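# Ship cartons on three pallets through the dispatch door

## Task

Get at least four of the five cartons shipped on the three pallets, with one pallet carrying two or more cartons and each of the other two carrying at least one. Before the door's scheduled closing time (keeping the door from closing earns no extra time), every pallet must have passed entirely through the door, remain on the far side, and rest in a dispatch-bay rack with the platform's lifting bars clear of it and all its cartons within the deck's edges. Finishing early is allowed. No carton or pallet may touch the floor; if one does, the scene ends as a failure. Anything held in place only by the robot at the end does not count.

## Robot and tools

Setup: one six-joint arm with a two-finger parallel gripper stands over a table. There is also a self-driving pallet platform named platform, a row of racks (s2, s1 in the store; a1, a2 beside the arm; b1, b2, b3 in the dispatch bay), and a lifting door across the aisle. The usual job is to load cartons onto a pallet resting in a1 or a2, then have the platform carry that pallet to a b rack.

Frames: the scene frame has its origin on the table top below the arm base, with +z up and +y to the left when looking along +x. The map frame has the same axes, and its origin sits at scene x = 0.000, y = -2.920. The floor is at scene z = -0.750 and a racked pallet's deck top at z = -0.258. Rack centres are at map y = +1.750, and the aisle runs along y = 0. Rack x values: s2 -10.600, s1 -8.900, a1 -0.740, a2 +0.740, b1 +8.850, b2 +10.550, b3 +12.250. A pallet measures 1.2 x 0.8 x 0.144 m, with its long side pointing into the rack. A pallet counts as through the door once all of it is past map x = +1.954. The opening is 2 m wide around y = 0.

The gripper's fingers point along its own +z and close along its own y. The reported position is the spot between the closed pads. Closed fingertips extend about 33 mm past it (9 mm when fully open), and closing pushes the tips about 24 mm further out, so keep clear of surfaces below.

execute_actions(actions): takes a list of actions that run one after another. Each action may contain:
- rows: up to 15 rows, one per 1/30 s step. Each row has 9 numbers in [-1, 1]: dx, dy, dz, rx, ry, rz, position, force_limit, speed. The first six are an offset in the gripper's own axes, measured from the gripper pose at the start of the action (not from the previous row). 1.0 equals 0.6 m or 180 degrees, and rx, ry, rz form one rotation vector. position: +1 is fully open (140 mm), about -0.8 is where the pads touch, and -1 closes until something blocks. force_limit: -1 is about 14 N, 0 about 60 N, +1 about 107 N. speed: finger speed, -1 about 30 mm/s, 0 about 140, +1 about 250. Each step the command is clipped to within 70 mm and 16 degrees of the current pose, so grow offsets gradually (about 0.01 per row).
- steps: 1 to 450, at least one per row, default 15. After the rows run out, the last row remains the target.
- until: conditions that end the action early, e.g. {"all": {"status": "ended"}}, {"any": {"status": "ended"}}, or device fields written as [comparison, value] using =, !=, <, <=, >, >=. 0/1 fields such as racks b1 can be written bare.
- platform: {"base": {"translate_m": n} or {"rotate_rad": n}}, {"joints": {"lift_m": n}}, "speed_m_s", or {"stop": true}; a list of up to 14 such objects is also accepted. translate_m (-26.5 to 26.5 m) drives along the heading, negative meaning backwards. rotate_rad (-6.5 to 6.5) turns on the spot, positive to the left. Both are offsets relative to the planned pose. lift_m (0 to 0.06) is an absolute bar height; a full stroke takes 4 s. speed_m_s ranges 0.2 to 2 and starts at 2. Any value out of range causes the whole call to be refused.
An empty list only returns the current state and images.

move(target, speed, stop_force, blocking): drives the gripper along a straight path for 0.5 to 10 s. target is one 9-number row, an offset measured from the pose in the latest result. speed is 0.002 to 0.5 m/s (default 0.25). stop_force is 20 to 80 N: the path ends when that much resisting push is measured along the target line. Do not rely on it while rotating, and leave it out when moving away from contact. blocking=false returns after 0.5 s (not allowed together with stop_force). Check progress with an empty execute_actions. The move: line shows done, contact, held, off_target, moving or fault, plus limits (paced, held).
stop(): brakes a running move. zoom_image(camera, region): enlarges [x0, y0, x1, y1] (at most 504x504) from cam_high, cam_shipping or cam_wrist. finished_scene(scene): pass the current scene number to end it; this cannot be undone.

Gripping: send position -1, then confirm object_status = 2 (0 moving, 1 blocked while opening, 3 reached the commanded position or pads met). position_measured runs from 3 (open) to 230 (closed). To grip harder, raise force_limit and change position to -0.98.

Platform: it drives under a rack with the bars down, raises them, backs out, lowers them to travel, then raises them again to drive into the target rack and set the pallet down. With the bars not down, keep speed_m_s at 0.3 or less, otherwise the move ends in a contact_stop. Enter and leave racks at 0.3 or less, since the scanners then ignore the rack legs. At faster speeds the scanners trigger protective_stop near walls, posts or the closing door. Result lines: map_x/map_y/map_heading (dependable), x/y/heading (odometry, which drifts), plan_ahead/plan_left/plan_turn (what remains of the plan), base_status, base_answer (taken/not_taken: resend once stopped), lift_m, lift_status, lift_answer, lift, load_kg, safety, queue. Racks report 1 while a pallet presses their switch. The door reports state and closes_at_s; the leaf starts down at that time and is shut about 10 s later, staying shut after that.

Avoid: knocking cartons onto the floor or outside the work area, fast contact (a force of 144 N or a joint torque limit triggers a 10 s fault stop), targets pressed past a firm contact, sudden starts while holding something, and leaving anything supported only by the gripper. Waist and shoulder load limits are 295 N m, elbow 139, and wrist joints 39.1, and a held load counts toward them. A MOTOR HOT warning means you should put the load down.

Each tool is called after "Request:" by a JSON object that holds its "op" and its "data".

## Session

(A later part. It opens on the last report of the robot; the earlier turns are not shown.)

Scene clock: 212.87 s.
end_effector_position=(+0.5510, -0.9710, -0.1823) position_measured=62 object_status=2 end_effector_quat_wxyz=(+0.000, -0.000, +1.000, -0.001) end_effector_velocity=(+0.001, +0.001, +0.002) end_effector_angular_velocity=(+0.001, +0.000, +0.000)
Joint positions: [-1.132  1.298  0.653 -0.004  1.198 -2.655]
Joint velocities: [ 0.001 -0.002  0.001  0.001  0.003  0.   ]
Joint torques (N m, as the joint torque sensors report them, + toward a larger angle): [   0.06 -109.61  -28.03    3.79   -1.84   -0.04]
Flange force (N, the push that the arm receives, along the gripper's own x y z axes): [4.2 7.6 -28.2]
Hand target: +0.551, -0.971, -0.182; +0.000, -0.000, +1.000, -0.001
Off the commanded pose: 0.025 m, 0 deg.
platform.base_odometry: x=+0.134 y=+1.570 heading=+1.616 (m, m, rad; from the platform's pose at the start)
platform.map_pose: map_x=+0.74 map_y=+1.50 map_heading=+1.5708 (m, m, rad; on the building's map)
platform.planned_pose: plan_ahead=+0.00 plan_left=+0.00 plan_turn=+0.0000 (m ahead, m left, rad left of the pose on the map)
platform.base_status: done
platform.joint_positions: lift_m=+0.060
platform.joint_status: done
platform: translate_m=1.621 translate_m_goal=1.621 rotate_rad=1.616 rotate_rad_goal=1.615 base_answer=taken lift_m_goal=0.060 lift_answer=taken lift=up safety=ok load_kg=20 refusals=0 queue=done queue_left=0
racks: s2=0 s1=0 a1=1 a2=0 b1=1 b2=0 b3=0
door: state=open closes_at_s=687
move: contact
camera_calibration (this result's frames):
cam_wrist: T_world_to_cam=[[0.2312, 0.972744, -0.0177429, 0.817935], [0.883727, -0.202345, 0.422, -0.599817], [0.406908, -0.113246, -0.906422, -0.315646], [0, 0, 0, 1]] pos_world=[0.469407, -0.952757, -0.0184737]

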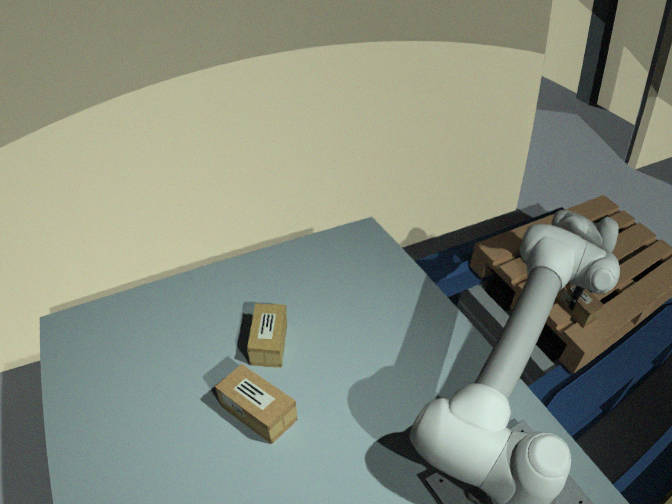

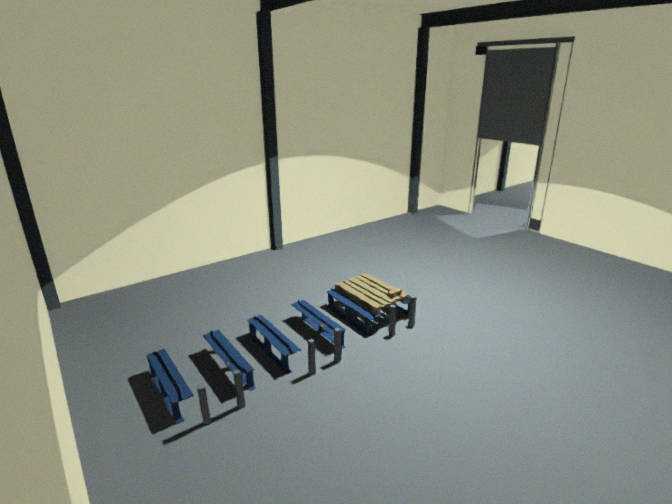

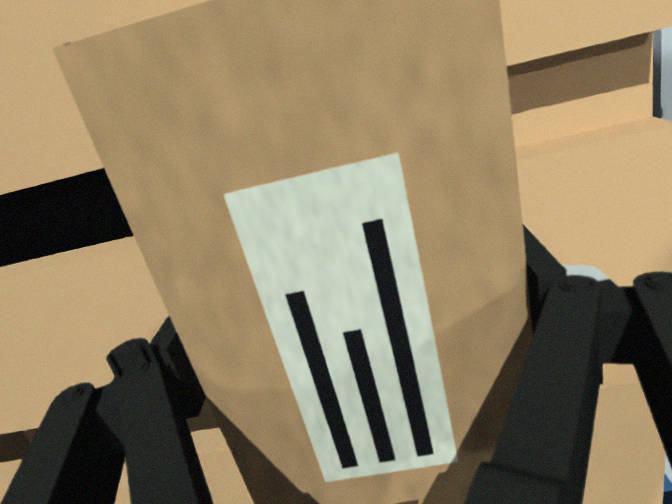

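Contact. Release, lift, dispatch platform.

Request:
{"op": "execute_actions", "data": {"actions": [{"rows":[[0,0,-0.002,0,0,0,1,0,0]],"steps":14}]}}

Request:
{"op": "move", "data": {"target": [0,0,-0.2,0,0,0,1,0,0], "speed": 0.2}}

Request:
{"op": "execute_actions", "data": {"actions": [{"platform":[{"base":{"translate_m":-1.42},"speed_m_s":0.3},{"base":{"rotate_rad":-1.5708},"joints":{"lift_m":0},"speed_m_s":2},{"base":{"translate_m":9.81}},{"base":{"rotate_rad":1.5708},"joints":{"lift_m":0.06}},{"base":{"translate_m":1.67},"speed_m_s":0.3},{"joints":{"lift_m":0.025}},{"base":{"translate_m":-1.67},"joints":{"lift_m":0}},{"base":{"rotate_rad":-1.5708},"speed_m_s":2},{"base":{"translate_m":-11.29}},{"base":{"rotate_rad":1.5708},"joints":{"lift_m":0.025}},{"base":{"translate_m":1.67},"speed_m_s":0.3}],"steps":1}]}}

Request:
{"op": "move", "data": {"target": [-0.033,0.75,-0.5,0,0,0,1,0,0], "speed": 0.35}}

Scene clock: 217.00 s.
end_effector_position=(+0.5510, -0.9710, -0.1812) position_measured=3 object_status=0 end_effector_quat_wxyz=(+0.000, -0.000, +1.000, -0.001) end_effector_velocity=(-0.000, -0.000, +0.001) end_effector_angular_velocity=(+0.000, -0.001, -0.001)
Joint positions: [-1.132  1.297  0.653 -0.004  1.199 -2.655]
Joint velocities: [-0.    -0.001  0.     0.001  0.001  0.001]
Joint torques (N m, as the joint torque sensors report them, + toward a larger angle): [   2.05 -137.25  -39.32    4.23    0.05   -0.34]
Flange force (N, the push that the arm receives, along the gripper's own x y z axes): [3.7 3.5 -0.7]
Hand target: +0.551, -0.971, -0.181; +0.000, -0.000, +1.000, -0.001
Off the commanded pose: 0.000 m, 0 deg.
platform.base_odometry: x=+0.134 y=+1.570 heading=+1.616 (m, m, rad; from the platform's pose at the start)
platform.map_pose: map_x=+0.74 map_y=+1.50 map_heading=+1.5708 (m, m, rad; on the building's map)
platform.planned_pose: plan_ahead=+0.00 plan_left=+0.00 plan_turn=+0.0000 (m ahead, m left, rad left of the pose on the map)
platform.base_status: done
platform.joint_positions: lift_m=+0.060
platform.joint_status: done
platform: translate_m=1.621 translate_m_goal=1.621 rotate_rad=1.616 rotate_rad_goal=1.615 base_answer=taken lift_m_goal=0.060 lift_answer=taken lift=up safety=ok load_kg=20 refusals=0 queue=done queue_left=0
racks: s2=0 s1=0 a1=1 a2=0 b1=1 b2=0 b3=0
door: state=open closes_at_s=687
camera_calibration (this result's frames):
cam_wrist: T_world_to_cam=[[0.231202, 0.972744, -0.0177214, 0.81795], [0.883733, -0.202358, 0.42198, -0.600316], [0.406893, -0.113224, -0.906432, -0.314558], [0, 0, 0, 1]] pos_world=[0.469399, -0.952751, -0.0173083]

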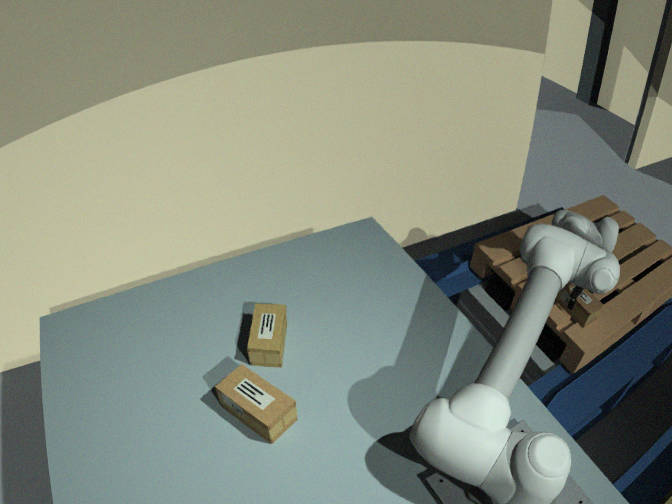

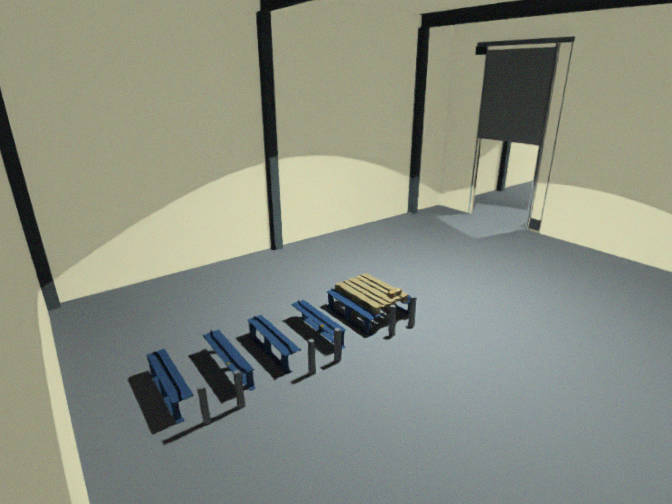

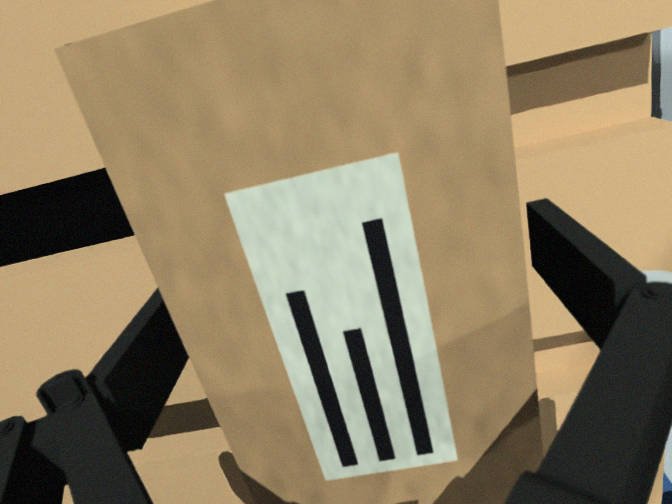

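Scene clock: 217.93 s.
end_effector_position=(+0.5509, -0.9707, -0.0610) position_measured=3 object_status=3 end_effector_quat_wxyz=(+0.001, -0.000, +1.000, -0.001) end_effector_velocity=(+0.000, -0.001, +0.001) end_effector_angular_velocity=(-0.002, -0.002, -0.000)
Joint positions: [-1.131  1.197  0.636 -0.004  1.315 -2.655]
Joint velocities: [-0.    -0.001 -0.001  0.    -0.001 -0.   ]
Joint torques (N m, as the joint torque sensors report them, + toward a larger angle): [   1.25 -134.21  -40.81    4.16    0.21   -0.27]
Flange force (N, the push that the arm receives, along the gripper's own x y z axes): [4.6 6.3 0.5]
Hand target: +0.551, -0.971, -0.061; +0.000, -0.000, +1.000, -0.001
Off the commanded pose: 0.000 m, 0 deg.
platform.base_odometry: x=+0.134 y=+1.570 heading=+1.616 (m, m, rad; from the platform's pose at the start)
platform.map_pose: map_x=+0.74 map_y=+1.50 map_heading=+1.5708 (m, m, rad; on the building's map)
platform.planned_pose: plan_ahead=+0.00 plan_left=+0.00 plan_turn=+0.0000 (m ahead, m left, rad left of the pose on the map)
platform.base_status: done
platform.joint_positions: lift_m=+0.060
platform.joint_status: done
platform: translate_m=1.621 translate_m_goal=1.621 rotate_rad=1.616 rotate_rad_goal=1.615 base_answer=taken lift_m_goal=0.060 lift_answer=taken lift=up safety=ok load_kg=20 refusals=0 queue=done queue_left=0
racks: s2=0 s1=0 a1=1 a2=0 b1=1 b2=0 b3=0
door: state=open closes_at_s=687
move: done
camera_calibration (this result's frames):
cam_wrist: T_world_to_cam=[[0.231272, 0.972727, -0.0177849, 0.819707], [0.883651, -0.202375, 0.422144, -0.650883], [0.407031, -0.113346, -0.906354, -0.205755], [0, 0, 0, 1]] pos_world=[0.469326, -0.952395, 0.102858]

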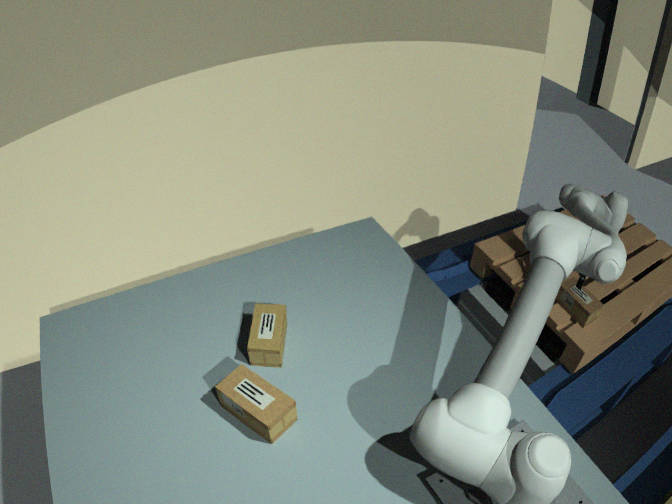

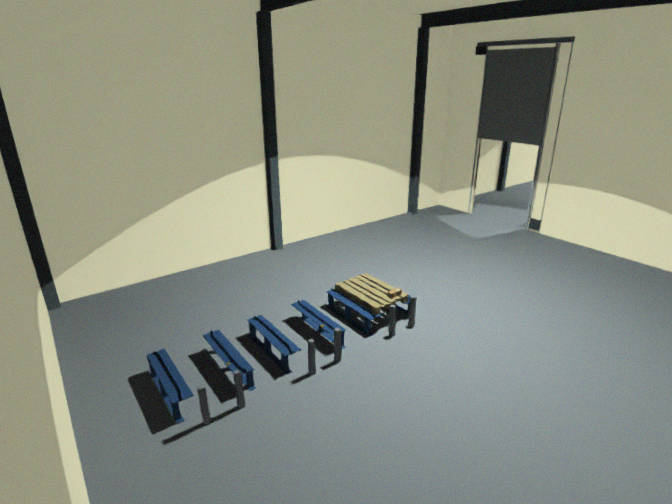

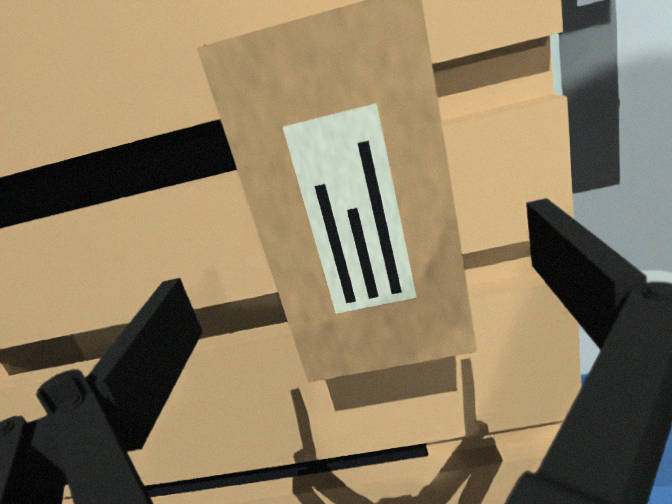

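Scene clock: 217.97 s.
end_effector_position=(+0.5509, -0.9707, -0.0610) position_measured=3 object_status=3 end_effector_quat_wxyz=(+0.001, -0.000, +1.000, -0.001) end_effector_velocity=(+0.002, +0.001, +0.000) end_effector_angular_velocity=(+0.000, -0.001, +0.002)
Joint positions: [-1.131  1.197  0.636 -0.004  1.315 -2.655]
Joint velocities: [ 0.002 -0.     0.     0.001 -0.    -0.   ]
Joint torques (N m, as the joint torque sensors report them, + toward a larger angle): [   0.81 -138.03  -40.1     4.06    0.01   -0.2 ]
Flange force (N, the push that the arm receives, along the gripper's own x y z axes): [-2.9 -5.3 1.7]
Hand target: +0.551, -0.971, -0.061; +0.000, -0.000, +1.000, -0.001
Off the commanded pose: 0.000 m, 0 deg.
platform.base_odometry: x=+0.134 y=+1.570 heading=+1.616 (m, m, rad; from the platform's pose at the start)
platform.map_pose: map_x=+0.74 map_y=+1.50 map_heading=+1.5708 (m, m, rad; on the building's map)
platform.planned_pose: plan_ahead=-1.42 plan_left=+0.00 plan_turn=+0.0000 (m ahead, m left, rad left of the pose on the map)
platform.base_status: moving
platform.joint_positions: lift_m=+0.060
platform.joint_status: done
platform: translate_m=1.621 translate_m_goal=0.201 rotate_rad=1.616 rotate_rad_goal=1.615 base_answer=taken lift_m_goal=0.060 lift_answer=taken lift=up safety=ok load_kg=20 refusals=0 queue=running queue_left=10
racks: s2=0 s1=0 a1=1 a2=0 b1=1 b2=0 b3=0
door: state=open closes_at_s=687
camera_calibration (this result's frames):
cam_wrist: T_world_to_cam=[[0.231272, 0.972727, -0.0177843, 0.819708], [0.883651, -0.202376, 0.422143, -0.650884], [0.407031, -0.113345, -0.906355, -0.205752], [0, 0, 0, 1]] pos_world=[0.469327, -0.952396, 0.10286]

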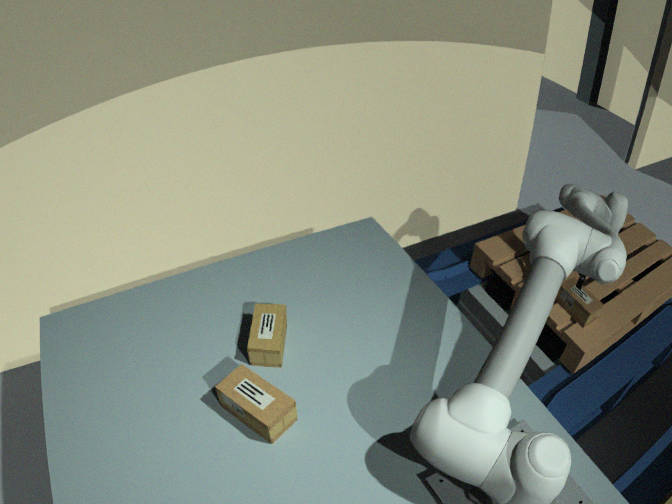

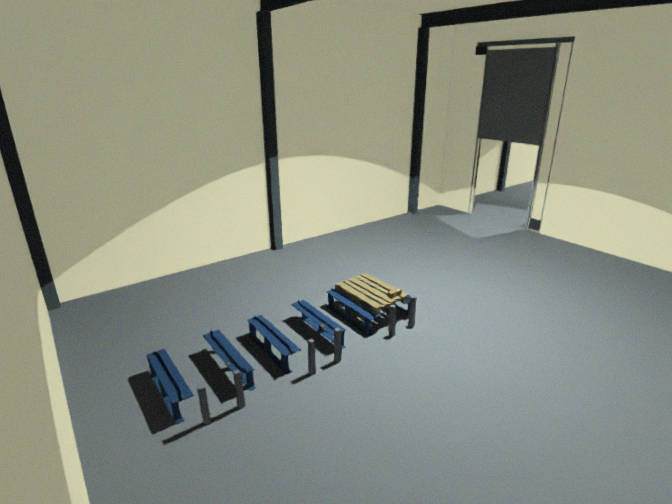

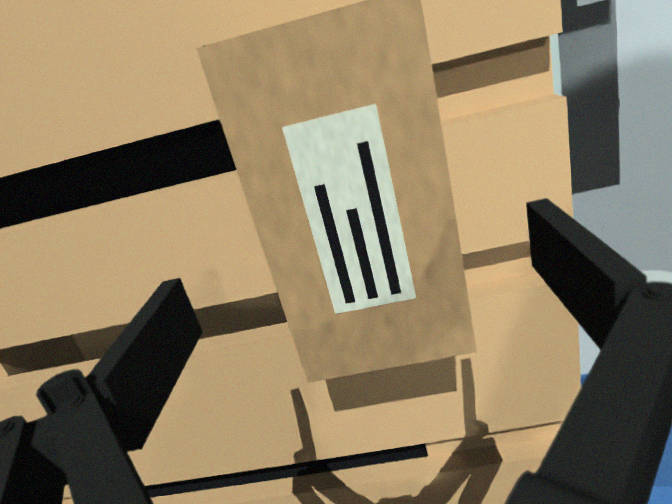

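Scene clock: 219.93 s.
end_effector_position=(+0.5700, -0.5197, +0.2375) position_measured=3 object_status=3 end_effector_quat_wxyz=(+0.001, -0.000, +1.000, -0.001) end_effector_velocity=(+0.000, +0.000, -0.001) end_effector_angular_velocity=(+0.001, +0.001, +0.000)
Joint positions: [-0.83   0.412  1.498 -0.001  1.24  -2.355]
Joint velocities: [ 0.     0.001  0.    -0.001  0.     0.   ]
Joint torques (N m, as the joint torque sensors report them, + toward a larger angle): [  0.16 -84.02 -40.87   4.34   0.11  -0.31]
Flange force (N, the push that the arm receives, along the gripper's own x y z axes): [-1.8 -2.3 3.3]
Hand target: +0.570, -0.520, +0.237; +0.001, -0.000, +1.000, -0.001
Off the commanded pose: 0.000 m, 0 deg.
platform.base_odometry: x=+0.156 y=+1.098 heading=+1.617 (m, m, rad; from the platform's pose at the start)
platform.map_pose: map_x=+0.74 map_y=+1.02 map_heading=+1.5708 (m, m, rad; on the building's map)
platform.planned_pose: plan_ahead=-0.94 plan_left=+0.00 plan_turn=+0.0000 (m ahead, m left, rad left of the pose on the map)
platform.base_status: moving
platform.joint_positions: lift_m=+0.060
platform.joint_status: done
platform: translate_m=1.138 translate_m_goal=0.201 rotate_rad=1.617 rotate_rad_goal=1.615 base_answer=taken lift_m_goal=0.060 lift_answer=taken lift=up safety=ok load_kg=20 refusals=0 queue=running queue_left=10
racks: s2=0 s1=0 a1=1 a2=0 b1=1 b2=0 b3=0
door: state=open closes_at_s=687
move: done
camera_calibration (this result's frames):
cam_wrist: T_world_to_cam=[[0.231378, 0.972705, -0.0175754, 0.381749], [0.883582, -0.202549, 0.422205, -0.7025], [0.407121, -0.113218, -0.90633, 0.108138], [0, 0, 0, 1]] pos_world=[0.488363, -0.501377, 0.401317]

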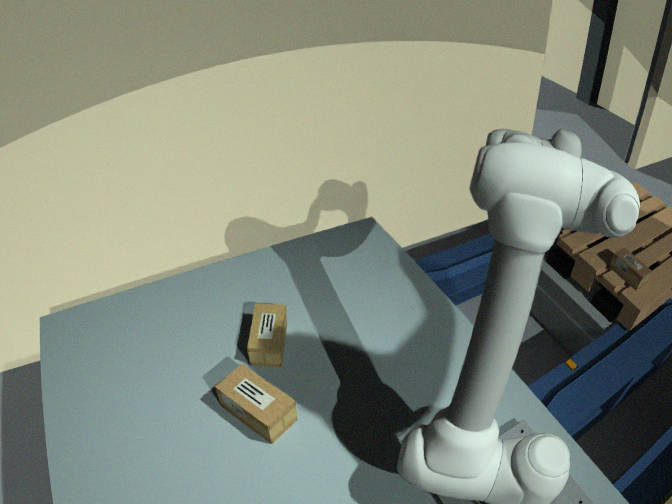

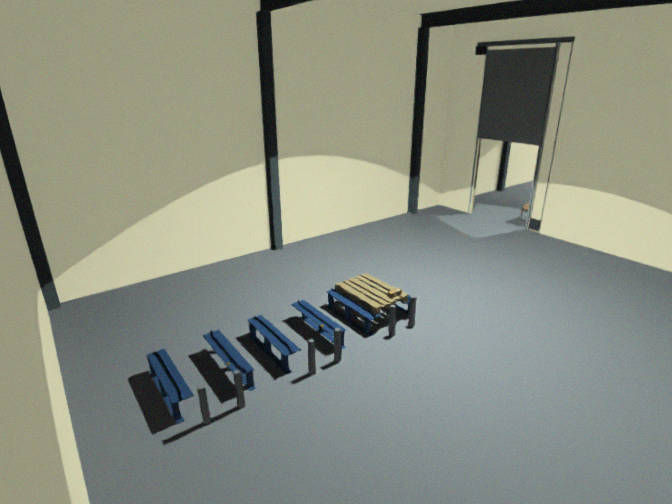

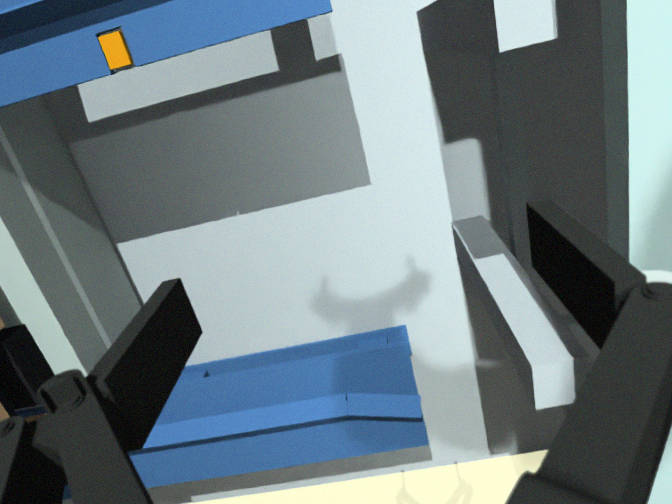

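Request:
{"op": "move", "data": {"target": [-0.217,0.7,0.03,0,0,0.161,1,0,0], "speed": 0.35}}

Request:
{"op": "move", "data": {"target": [0.148,0.68,0.024,0,0,0,1,0,0], "speed": 0.35}}

Scene clock: 234.60 s.
end_effector_position=(+0.6999, -0.1001, +0.2185) position_measured=3 object_status=3 end_effector_quat_wxyz=(+0.001, +0.250, +0.968, -0.001) end_effector_velocity=(+0.000, +0.001, -0.001) end_effector_angular_velocity=(+0.000, +0.002, +0.001)
Joint positions: [-0.241  0.323  1.656  0.004  1.169 -1.262]
Joint velocities: [ 0.001  0.001 -0.    -0.     0.001  0.001]
Joint torques (N m, as the joint torque sensors report them, + toward a larger angle): [  0.38 -69.1  -38.54   4.02   0.    -0.22]
Flange force (N, the push that the arm receives, along the gripper's own x y z axes): [1.5 -1.7 -0.3]
Hand target: +0.700, -0.100, +0.219; +0.001, +0.250, +0.968, -0.001
Off the commanded pose: 0.000 m, 0 deg.
platform.base_odometry: x=+7.967 y=+0.519 heading=+0.043 (m, m, rad; from the platform's pose at the start)
platform.map_pose: map_x=+8.56 map_y=+0.08 map_heading=-0.0044 (m, m, rad; on the building's map)
platform.planned_pose: plan_ahead=+1.99 plan_left=+0.01 plan_turn=+0.0044 (m ahead, m left, rad left of the pose on the map)
platform.base_status: moving
platform.joint_positions: lift_m=+0.000
platform.joint_status: done
platform: translate_m=8.019 translate_m_goal=10.011 rotate_rad=0.043 rotate_rad_goal=0.045 base_answer=taken lift_m_goal=0.000 lift_answer=taken lift=down safety=ok load_kg=-49 refusals=0 queue=running queue_left=8
racks: s2=0 s1=0 a1=1 a2=0 b1=1 b2=0 b3=0
door: state=open closes_at_s=687
move: done
camera_calibration (this result's frames):
cam_wrist: T_world_to_cam=[[0.673766, 0.738767, -0.0161943, -0.390079], [0.674168, -0.605582, 0.422809, -0.61819], [0.30255, -0.295792, -0.906074, 0.140451], [0, 0, 0, 1]] pos_world=[0.637092, -0.0446431, 0.382318]

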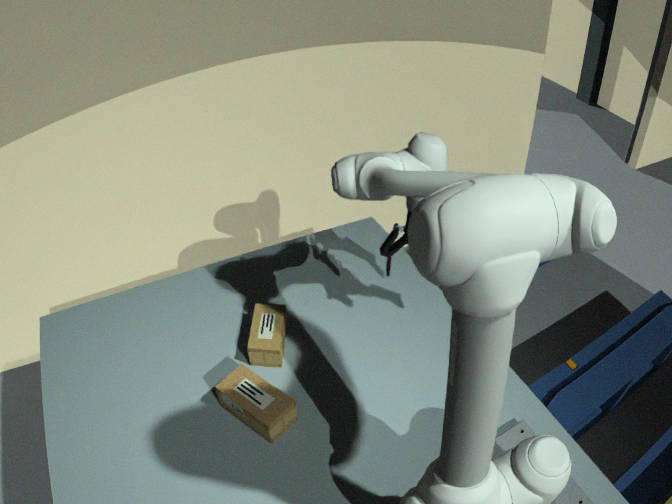

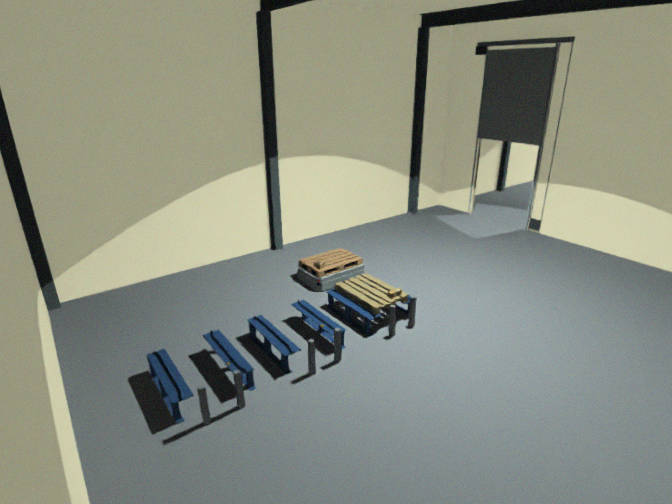

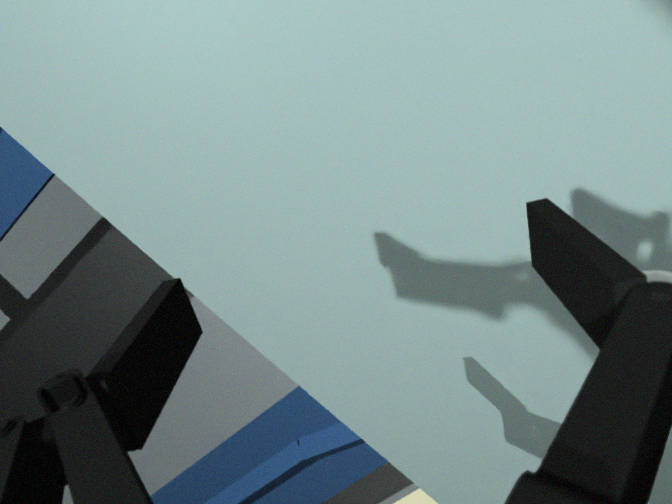

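Scene clock: 236.23 s.
end_effector_position=(+0.8199, +0.2995, +0.2035) position_measured=3 object_status=3 end_effector_quat_wxyz=(+0.001, +0.250, +0.968, -0.001) end_effector_velocity=(-0.000, +0.001, -0.001) end_effector_angular_velocity=(+0.000, +0.001, +0.001)
Joint positions: [ 0.26   0.581  1.29   0.008  1.275 -0.762]
Joint velocities: [ 0.001  0.001 -0.     0.    -0.    -0.   ]
Joint torques (N m, as the joint torque sensors report them, + toward a larger angle): [  0.05 -95.38 -41.13   4.25   0.19  -0.32]
Flange force (N, the push that the arm receives, along the gripper's own x y z axes): [2.6 -3.6 1.9]
Hand target: +0.820, +0.300, +0.203; +0.001, +0.250, +0.968, -0.001
Off the commanded pose: 0.001 m, 0 deg.
platform.base_odometry: x=+9.476 y=+0.590 heading=+0.049 (m, m, rad; from the platform's pose at the start)
platform.map_pose: map_x=+10.05 map_y=+0.08 map_heading=+0.0000 (m, m, rad; on the building's map)
platform.planned_pose: plan_ahead=+0.50 plan_left=+0.00 plan_turn=+0.0000 (m ahead, m left, rad left of the pose on the map)
platform.base_status: moving
platform.joint_positions: lift_m=+0.000
platform.joint_status: done
platform: translate_m=9.509 translate_m_goal=10.011 rotate_rad=0.049 rotate_rad_goal=0.050 base_answer=taken lift_m_goal=0.000 lift_answer=taken lift=down safety=ok load_kg=-49 refusals=0 queue=running queue_left=8
racks: s2=0 s1=0 a1=1 a2=0 b1=1 b2=0 b3=0
door: state=open closes_at_s=687
move: done
camera_calibration (this result's frames):
cam_wrist: T_world_to_cam=[[0.673791, 0.738747, -0.0160655, -0.766425], [0.674193, -0.605724, 0.422566, -0.450775], [0.302439, -0.295553, -0.90619, 0.208749], [0, 0, 0, 1]] pos_world=[0.757186, 0.354846, 0.367336]

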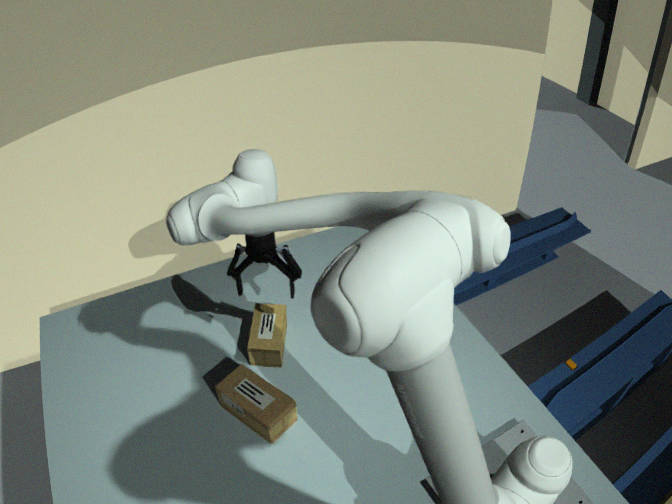

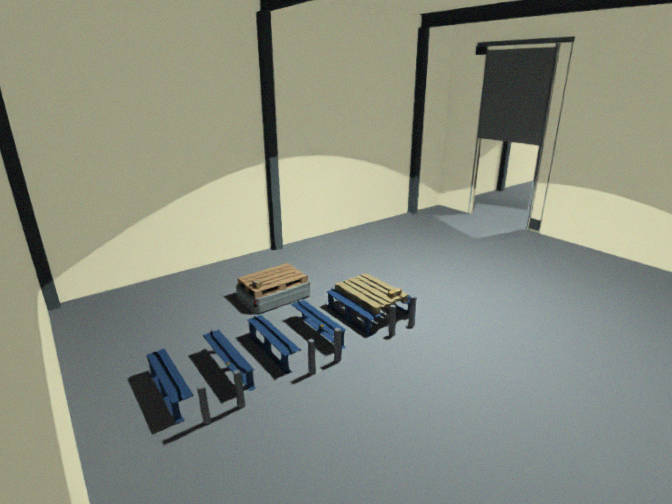

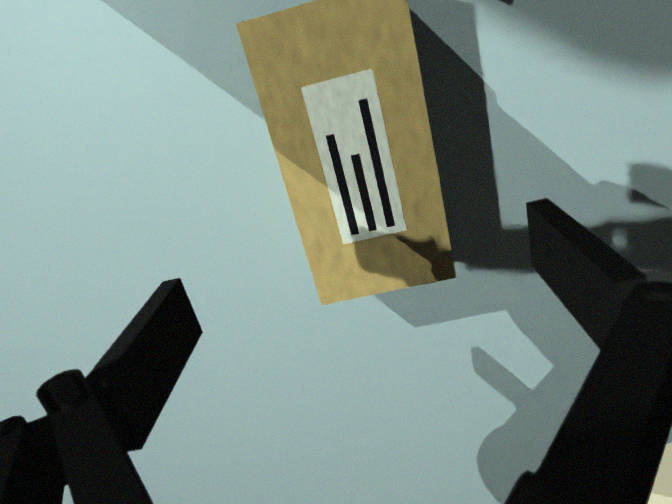

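Request:
{"op": "move", "data": {"target": [0.035,0.013,0.1,0,0,0,1,0,0], "speed": 0.2}}

Request:
{"op": "move", "data": {"target": [0,0,0.15,0,0,0,1,0,0], "speed": 0.15}}

Request:
{"op": "execute_actions", "data": {"actions": [{"rows":[[0,0,0,0,0,0,-1,0.2,0]],"steps":20}]}}

Request:
{"op": "move", "data": {"target": [0,0,-0.33,0,0,0,-1,0.2,0], "speed": 0.2}}

Scene clock: 240.70 s.
end_effector_position=(+0.8054, +0.3163, +0.1435) position_measured=3 object_status=3 end_effector_quat_wxyz=(+0.001, +0.250, +0.968, -0.001) end_effector_velocity=(-0.001, +0.002, -0.000) end_effector_angular_velocity=(+0.001, +0.001, +0.001)
Joint positions: [ 0.284  0.603  1.368  0.008  1.175 -0.738]
Joint velocities: [ 0.002 -0.     0.     0.002  0.     0.   ]
Joint torques (N m, as the joint torque sensors report them, + toward a larger angle): [ -0.08 -95.92 -39.68   4.07  -0.01  -0.24]
Flange force (N, the push that the arm receives, along the gripper's own x y z axes): [2.8 -3.6 0.3]
Hand target: +0.805, +0.316, +0.143; +0.001, +0.250, +0.968, -0.001
Off the commanded pose: 0.000 m, 0 deg.
platform.base_odometry: x=+9.998 y=+0.615 heading=+1.281 (m, m, rad; from the platform's pose at the start)
platform.map_pose: map_x=+10.56 map_y=+0.08 map_heading=+1.2523 (m, m, rad; on the building's map)
platform.planned_pose: plan_ahead=+0.00 plan_left=+0.01 plan_turn=+0.3186 (m ahead, m left, rad left of the pose on the map)
platform.base_status: moving
platform.joint_positions: lift_m=+0.042
platform.joint_status: moving
platform: translate_m=10.011 translate_m_goal=10.011 rotate_rad=1.298 rotate_rad_goal=1.617 base_answer=taken lift_m_goal=0.060 lift_answer=taken lift=between safety=ok load_kg=25 refusals=0 queue=running queue_left=7
racks: s2=0 s1=0 a1=1 a2=0 b1=1 b2=0 b3=0
door: state=open closes_at_s=687
move: done
camera_calibration (this result's frames):
cam_wrist: T_world_to_cam=[[0.673826, 0.738715, -0.0160794, -0.770059], [0.674182, -0.605765, 0.422526, -0.405371], [0.302386, -0.29555, -0.906208, 0.163743], [0, 0, 0, 1]] pos_world=[0.742667, 0.371689, 0.307283]

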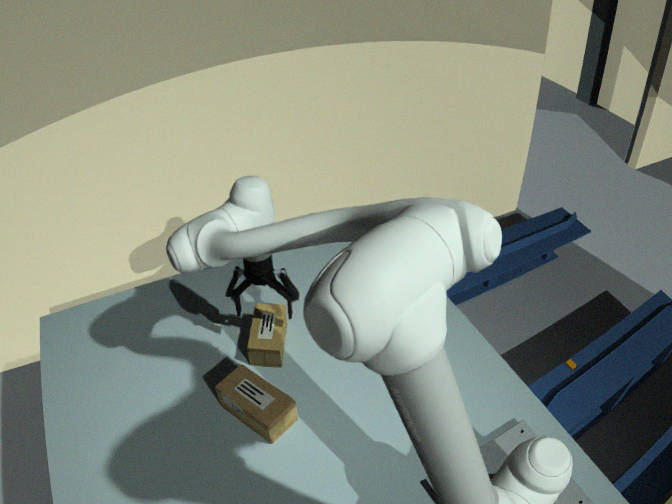

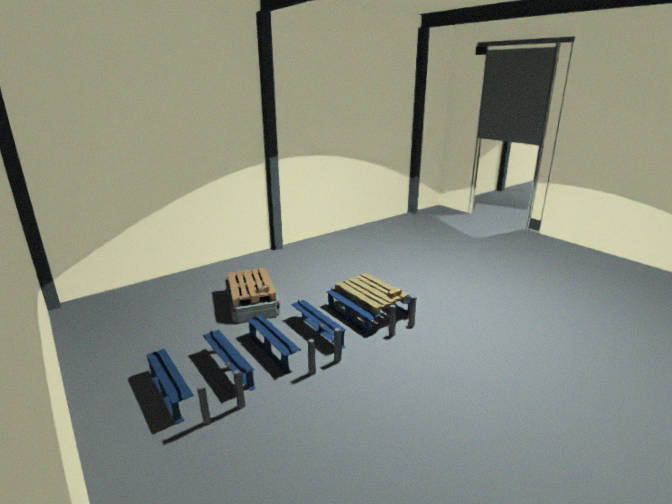

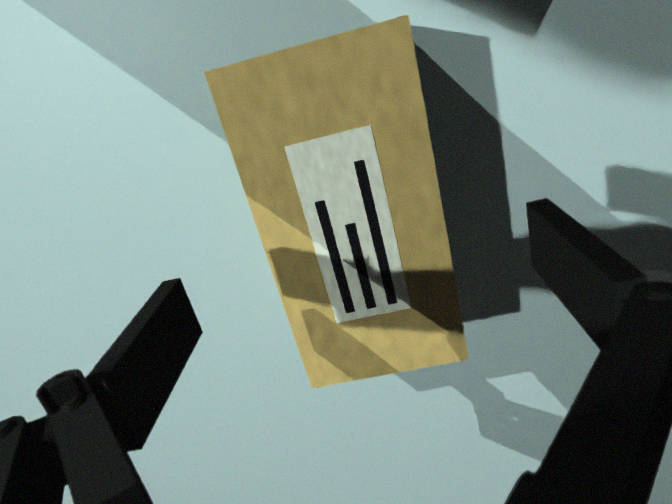

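Scene clock: 241.63 s.
end_effector_position=(+0.8055, +0.3161, +0.0535) position_measured=3 object_status=3 end_effector_quat_wxyz=(+0.001, +0.250, +0.968, -0.001) end_effector_velocity=(-0.000, +0.001, -0.001) end_effector_angular_velocity=(-0.000, +0.001, +0.001)
Joint positions: [ 0.285  0.668  1.434  0.009  1.043 -0.739]
Joint velocities: [ 0.001  0.001  0.     0.    -0.    -0.   ]
Joint torques (N m, as the joint torque sensors report them, + toward a larger angle): [  0.21 -98.54 -36.58   3.71   0.    -0.31]
Flange force (N, the push that the arm receives, along the gripper's own x y z axes): [1.0 -3.1 0.1]
Hand target: +0.805, +0.316, +0.054; +0.001, +0.250, +0.968, -0.001
Off the commanded pose: 0.000 m, 0 deg.
platform.base_odometry: x=+9.998 y=+0.615 heading=+1.618 (m, m, rad; from the platform's pose at the start)
platform.map_pose: map_x=+10.56 map_y=+0.08 map_heading=+1.5708 (m, m, rad; on the building's map)
platform.planned_pose: plan_ahead=+0.00 plan_left=+0.01 plan_turn=+0.0000 (m ahead, m left, rad left of the pose on the map)
platform.base_status: moving
platform.joint_positions: lift_m=+0.057
platform.joint_status: moving
platform: translate_m=10.011 translate_m_goal=10.011 rotate_rad=1.617 rotate_rad_goal=1.617 base_answer=taken lift_m_goal=0.060 lift_answer=taken lift=between safety=ok load_kg=25 refusals=0 queue=running queue_left=7
racks: s2=0 s1=0 a1=1 a2=0 b1=1 b2=0 b3=0
door: state=open closes_at_s=687
move: done
camera_calibration (this result's frames):
cam_wrist: T_world_to_cam=[[0.673859, 0.738685, -0.0161028, -0.771436], [0.674172, -0.605798, 0.422494, -0.367498], [0.302335, -0.295558, -0.906223, 0.082171], [0, 0, 0, 1]] pos_world=[0.742753, 0.371505, 0.217309]

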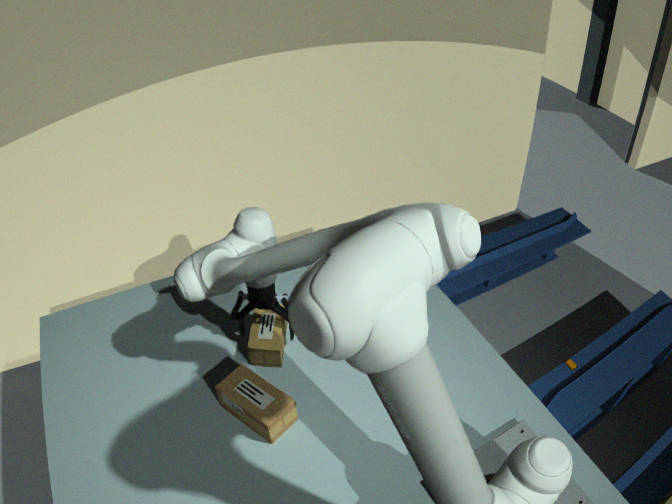

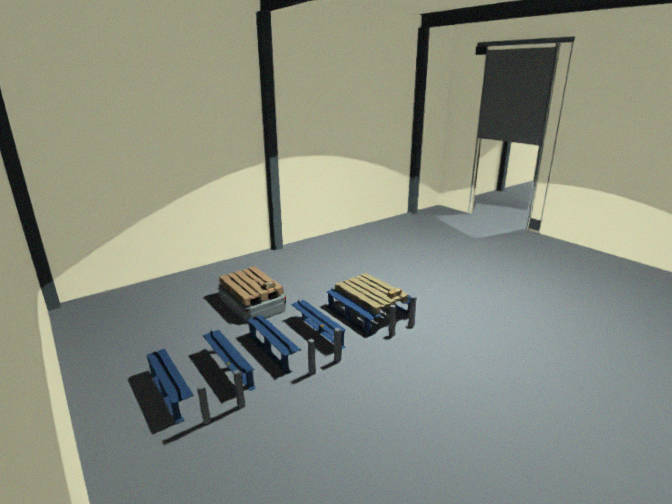

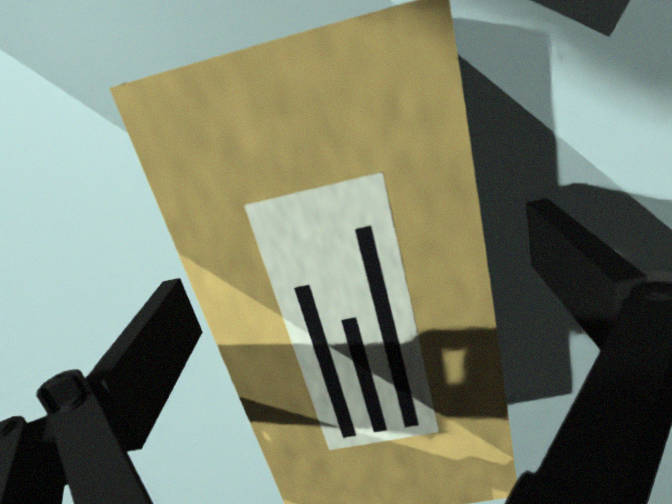

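Scene clock: 242.30 s.
end_effector_position=(+0.8055, +0.3161, +0.0535) position_measured=90 object_status=2 end_effector_quat_wxyz=(+0.001, +0.250, +0.968, -0.001) end_effector_velocity=(-0.000, -0.001, -0.001) end_effector_angular_velocity=(-0.001, +0.001, +0.001)
Joint positions: [ 0.285  0.668  1.434  0.009  1.043 -0.739]
Joint velocities: [-0.     0.001  0.    -0.001  0.    -0.001]
Joint torques (N m, as the joint torque sensors report them, + toward a larger angle): [ -0.23 -86.99 -30.46   3.57  -0.48  -0.28]
Flange force (N, the push that the arm receives, along the gripper's own x y z axes): [1.3 -2.8 -13.8]
Hand target: +0.805, +0.316, +0.053; +0.001, +0.250, +0.968, -0.001
Off the commanded pose: 0.000 m, 0 deg.
platform.base_odometry: x=+9.997 y=+0.629 heading=+1.621 (m, m, rad; from the platform's pose at the start)
platform.map_pose: map_x=+10.56 map_y=+0.09 map_heading=+1.5752 (m, m, rad; on the building's map)
platform.planned_pose: plan_ahead=+1.66 plan_left=+0.00 plan_turn=-0.0043 (m ahead, m left, rad left of the pose on the map)
platform.base_status: moving
platform.joint_positions: lift_m=+0.060
platform.joint_status: done
platform: translate_m=10.029 translate_m_goal=11.682 rotate_rad=1.621 rotate_rad_goal=1.621 base_answer=taken lift_m_goal=0.060 lift_answer=taken lift=up safety=ok load_kg=21 refusals=0 queue=running queue_left=6
racks: s2=0 s1=0 a1=1 a2=0 b1=1 b2=0 b3=0
door: state=open closes_at_s=687
camera_calibration (this result's frames):
cam_wrist: T_world_to_cam=[[0.673852, 0.738692, -0.0160664, -0.771454], [0.674162, -0.605797, 0.422511, -0.3675], [0.302372, -0.295541, -0.906216, 0.0821442], [0, 0, 0, 1]] pos_world=[0.742763, 0.371513, 0.217319]

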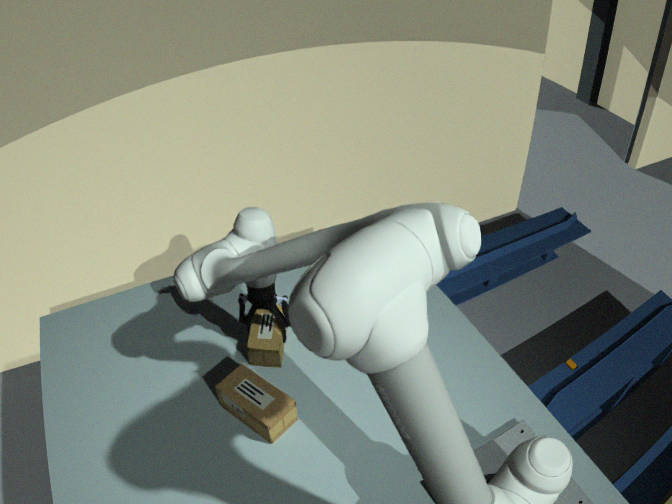

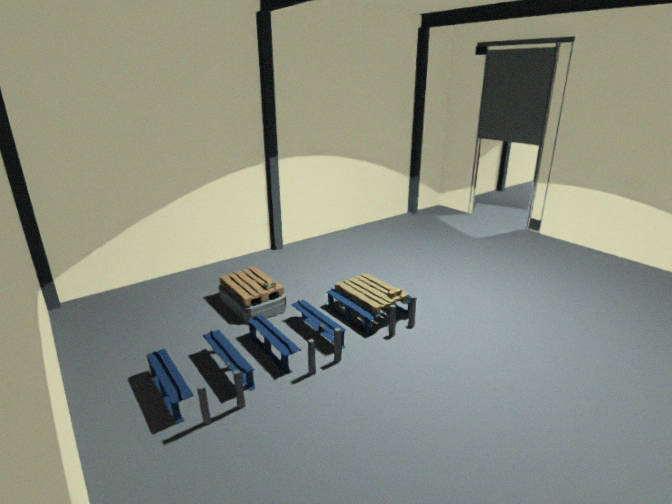

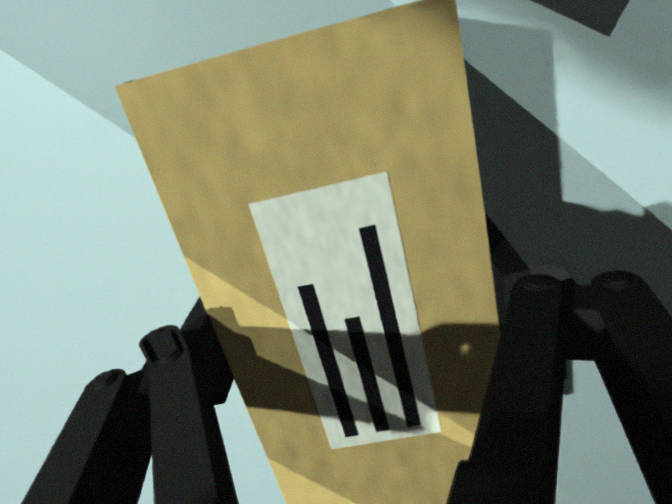

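Scene clock: 243.67 s.
end_effector_position=(+0.8053, +0.3165, +0.2516) position_measured=90 object_status=2 end_effector_quat_wxyz=(+0.001, +0.250, +0.968, -0.001) end_effector_velocity=(-0.000, +0.000, -0.001) end_effector_angular_velocity=(-0.000, +0.002, -0.000)
Joint positions: [ 0.283  0.547  1.255  0.008  1.343 -0.738]
Joint velocities: [ 0.     0.001 -0.     0.     0.     0.   ]
Joint torques (N m, as the joint torque sensors report them, + toward a larger angle): [ -0.05 -96.46 -41.97   4.32   0.14  -0.28]
Flange force (N, the push that the arm receives, along the gripper's own x y z axes): [-0.5 -0.5 2.7]
Hand target: +0.805, +0.317, +0.251; +0.001, +0.250, +0.968, -0.001
Off the commanded pose: 0.000 m, 0 deg.
platform.base_odometry: x=+9.979 y=+0.988 heading=+1.621 (m, m, rad; from the platform's pose at the start)
platform.map_pose: map_x=+10.55 map_y=+0.46 map_heading=+1.5752 (m, m, rad; on the building's map)
platform.planned_pose: plan_ahead=+1.29 plan_left=-0.01 plan_turn=-0.0043 (m ahead, m left, rad left of the pose on the map)
platform.base_status: moving
platform.joint_positions: lift_m=+0.060
platform.joint_status: done
platform: translate_m=10.394 translate_m_goal=11.682 rotate_rad=1.621 rotate_rad_goal=1.619 base_answer=taken lift_m_goal=0.060 lift_answer=taken lift=up safety=ok load_kg=21 refusals=0 queue=running queue_left=6
racks: s2=0 s1=0 a1=1 a2=0 b1=1 b2=0 b3=0
door: state=open closes_at_s=687
move: done
camera_calibration (this result's frames):
cam_wrist: T_world_to_cam=[[0.673803, 0.738741, -0.0158576, -0.768473], [0.674102, -0.605774, 0.422639, -0.450822], [0.302614, -0.295465, -0.90616, 0.261627], [0, 0, 0, 1]] pos_world=[0.742527, 0.371907, 0.415425]

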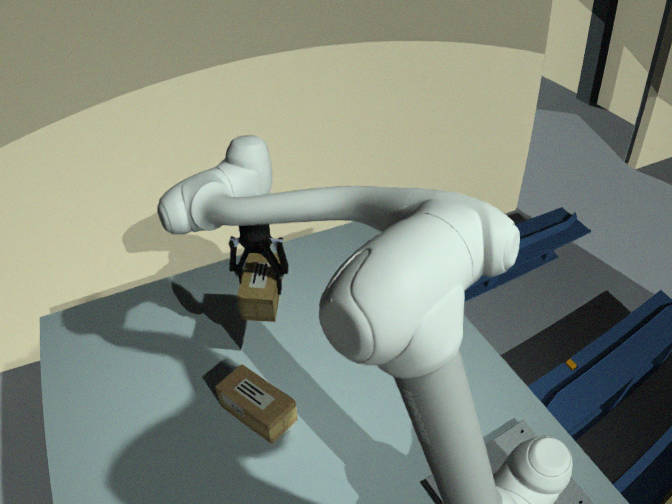

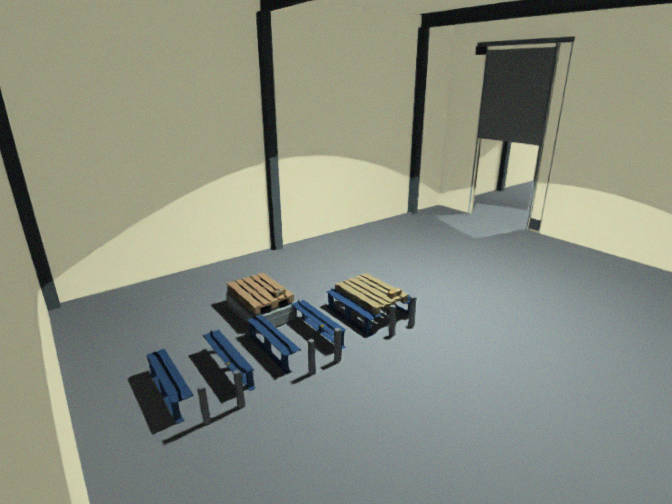

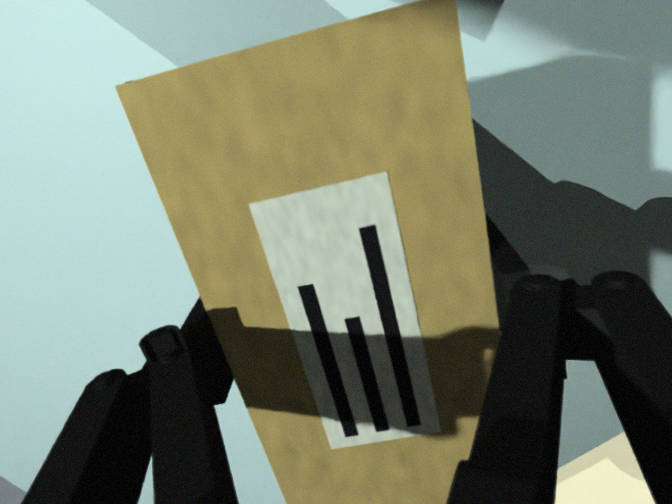

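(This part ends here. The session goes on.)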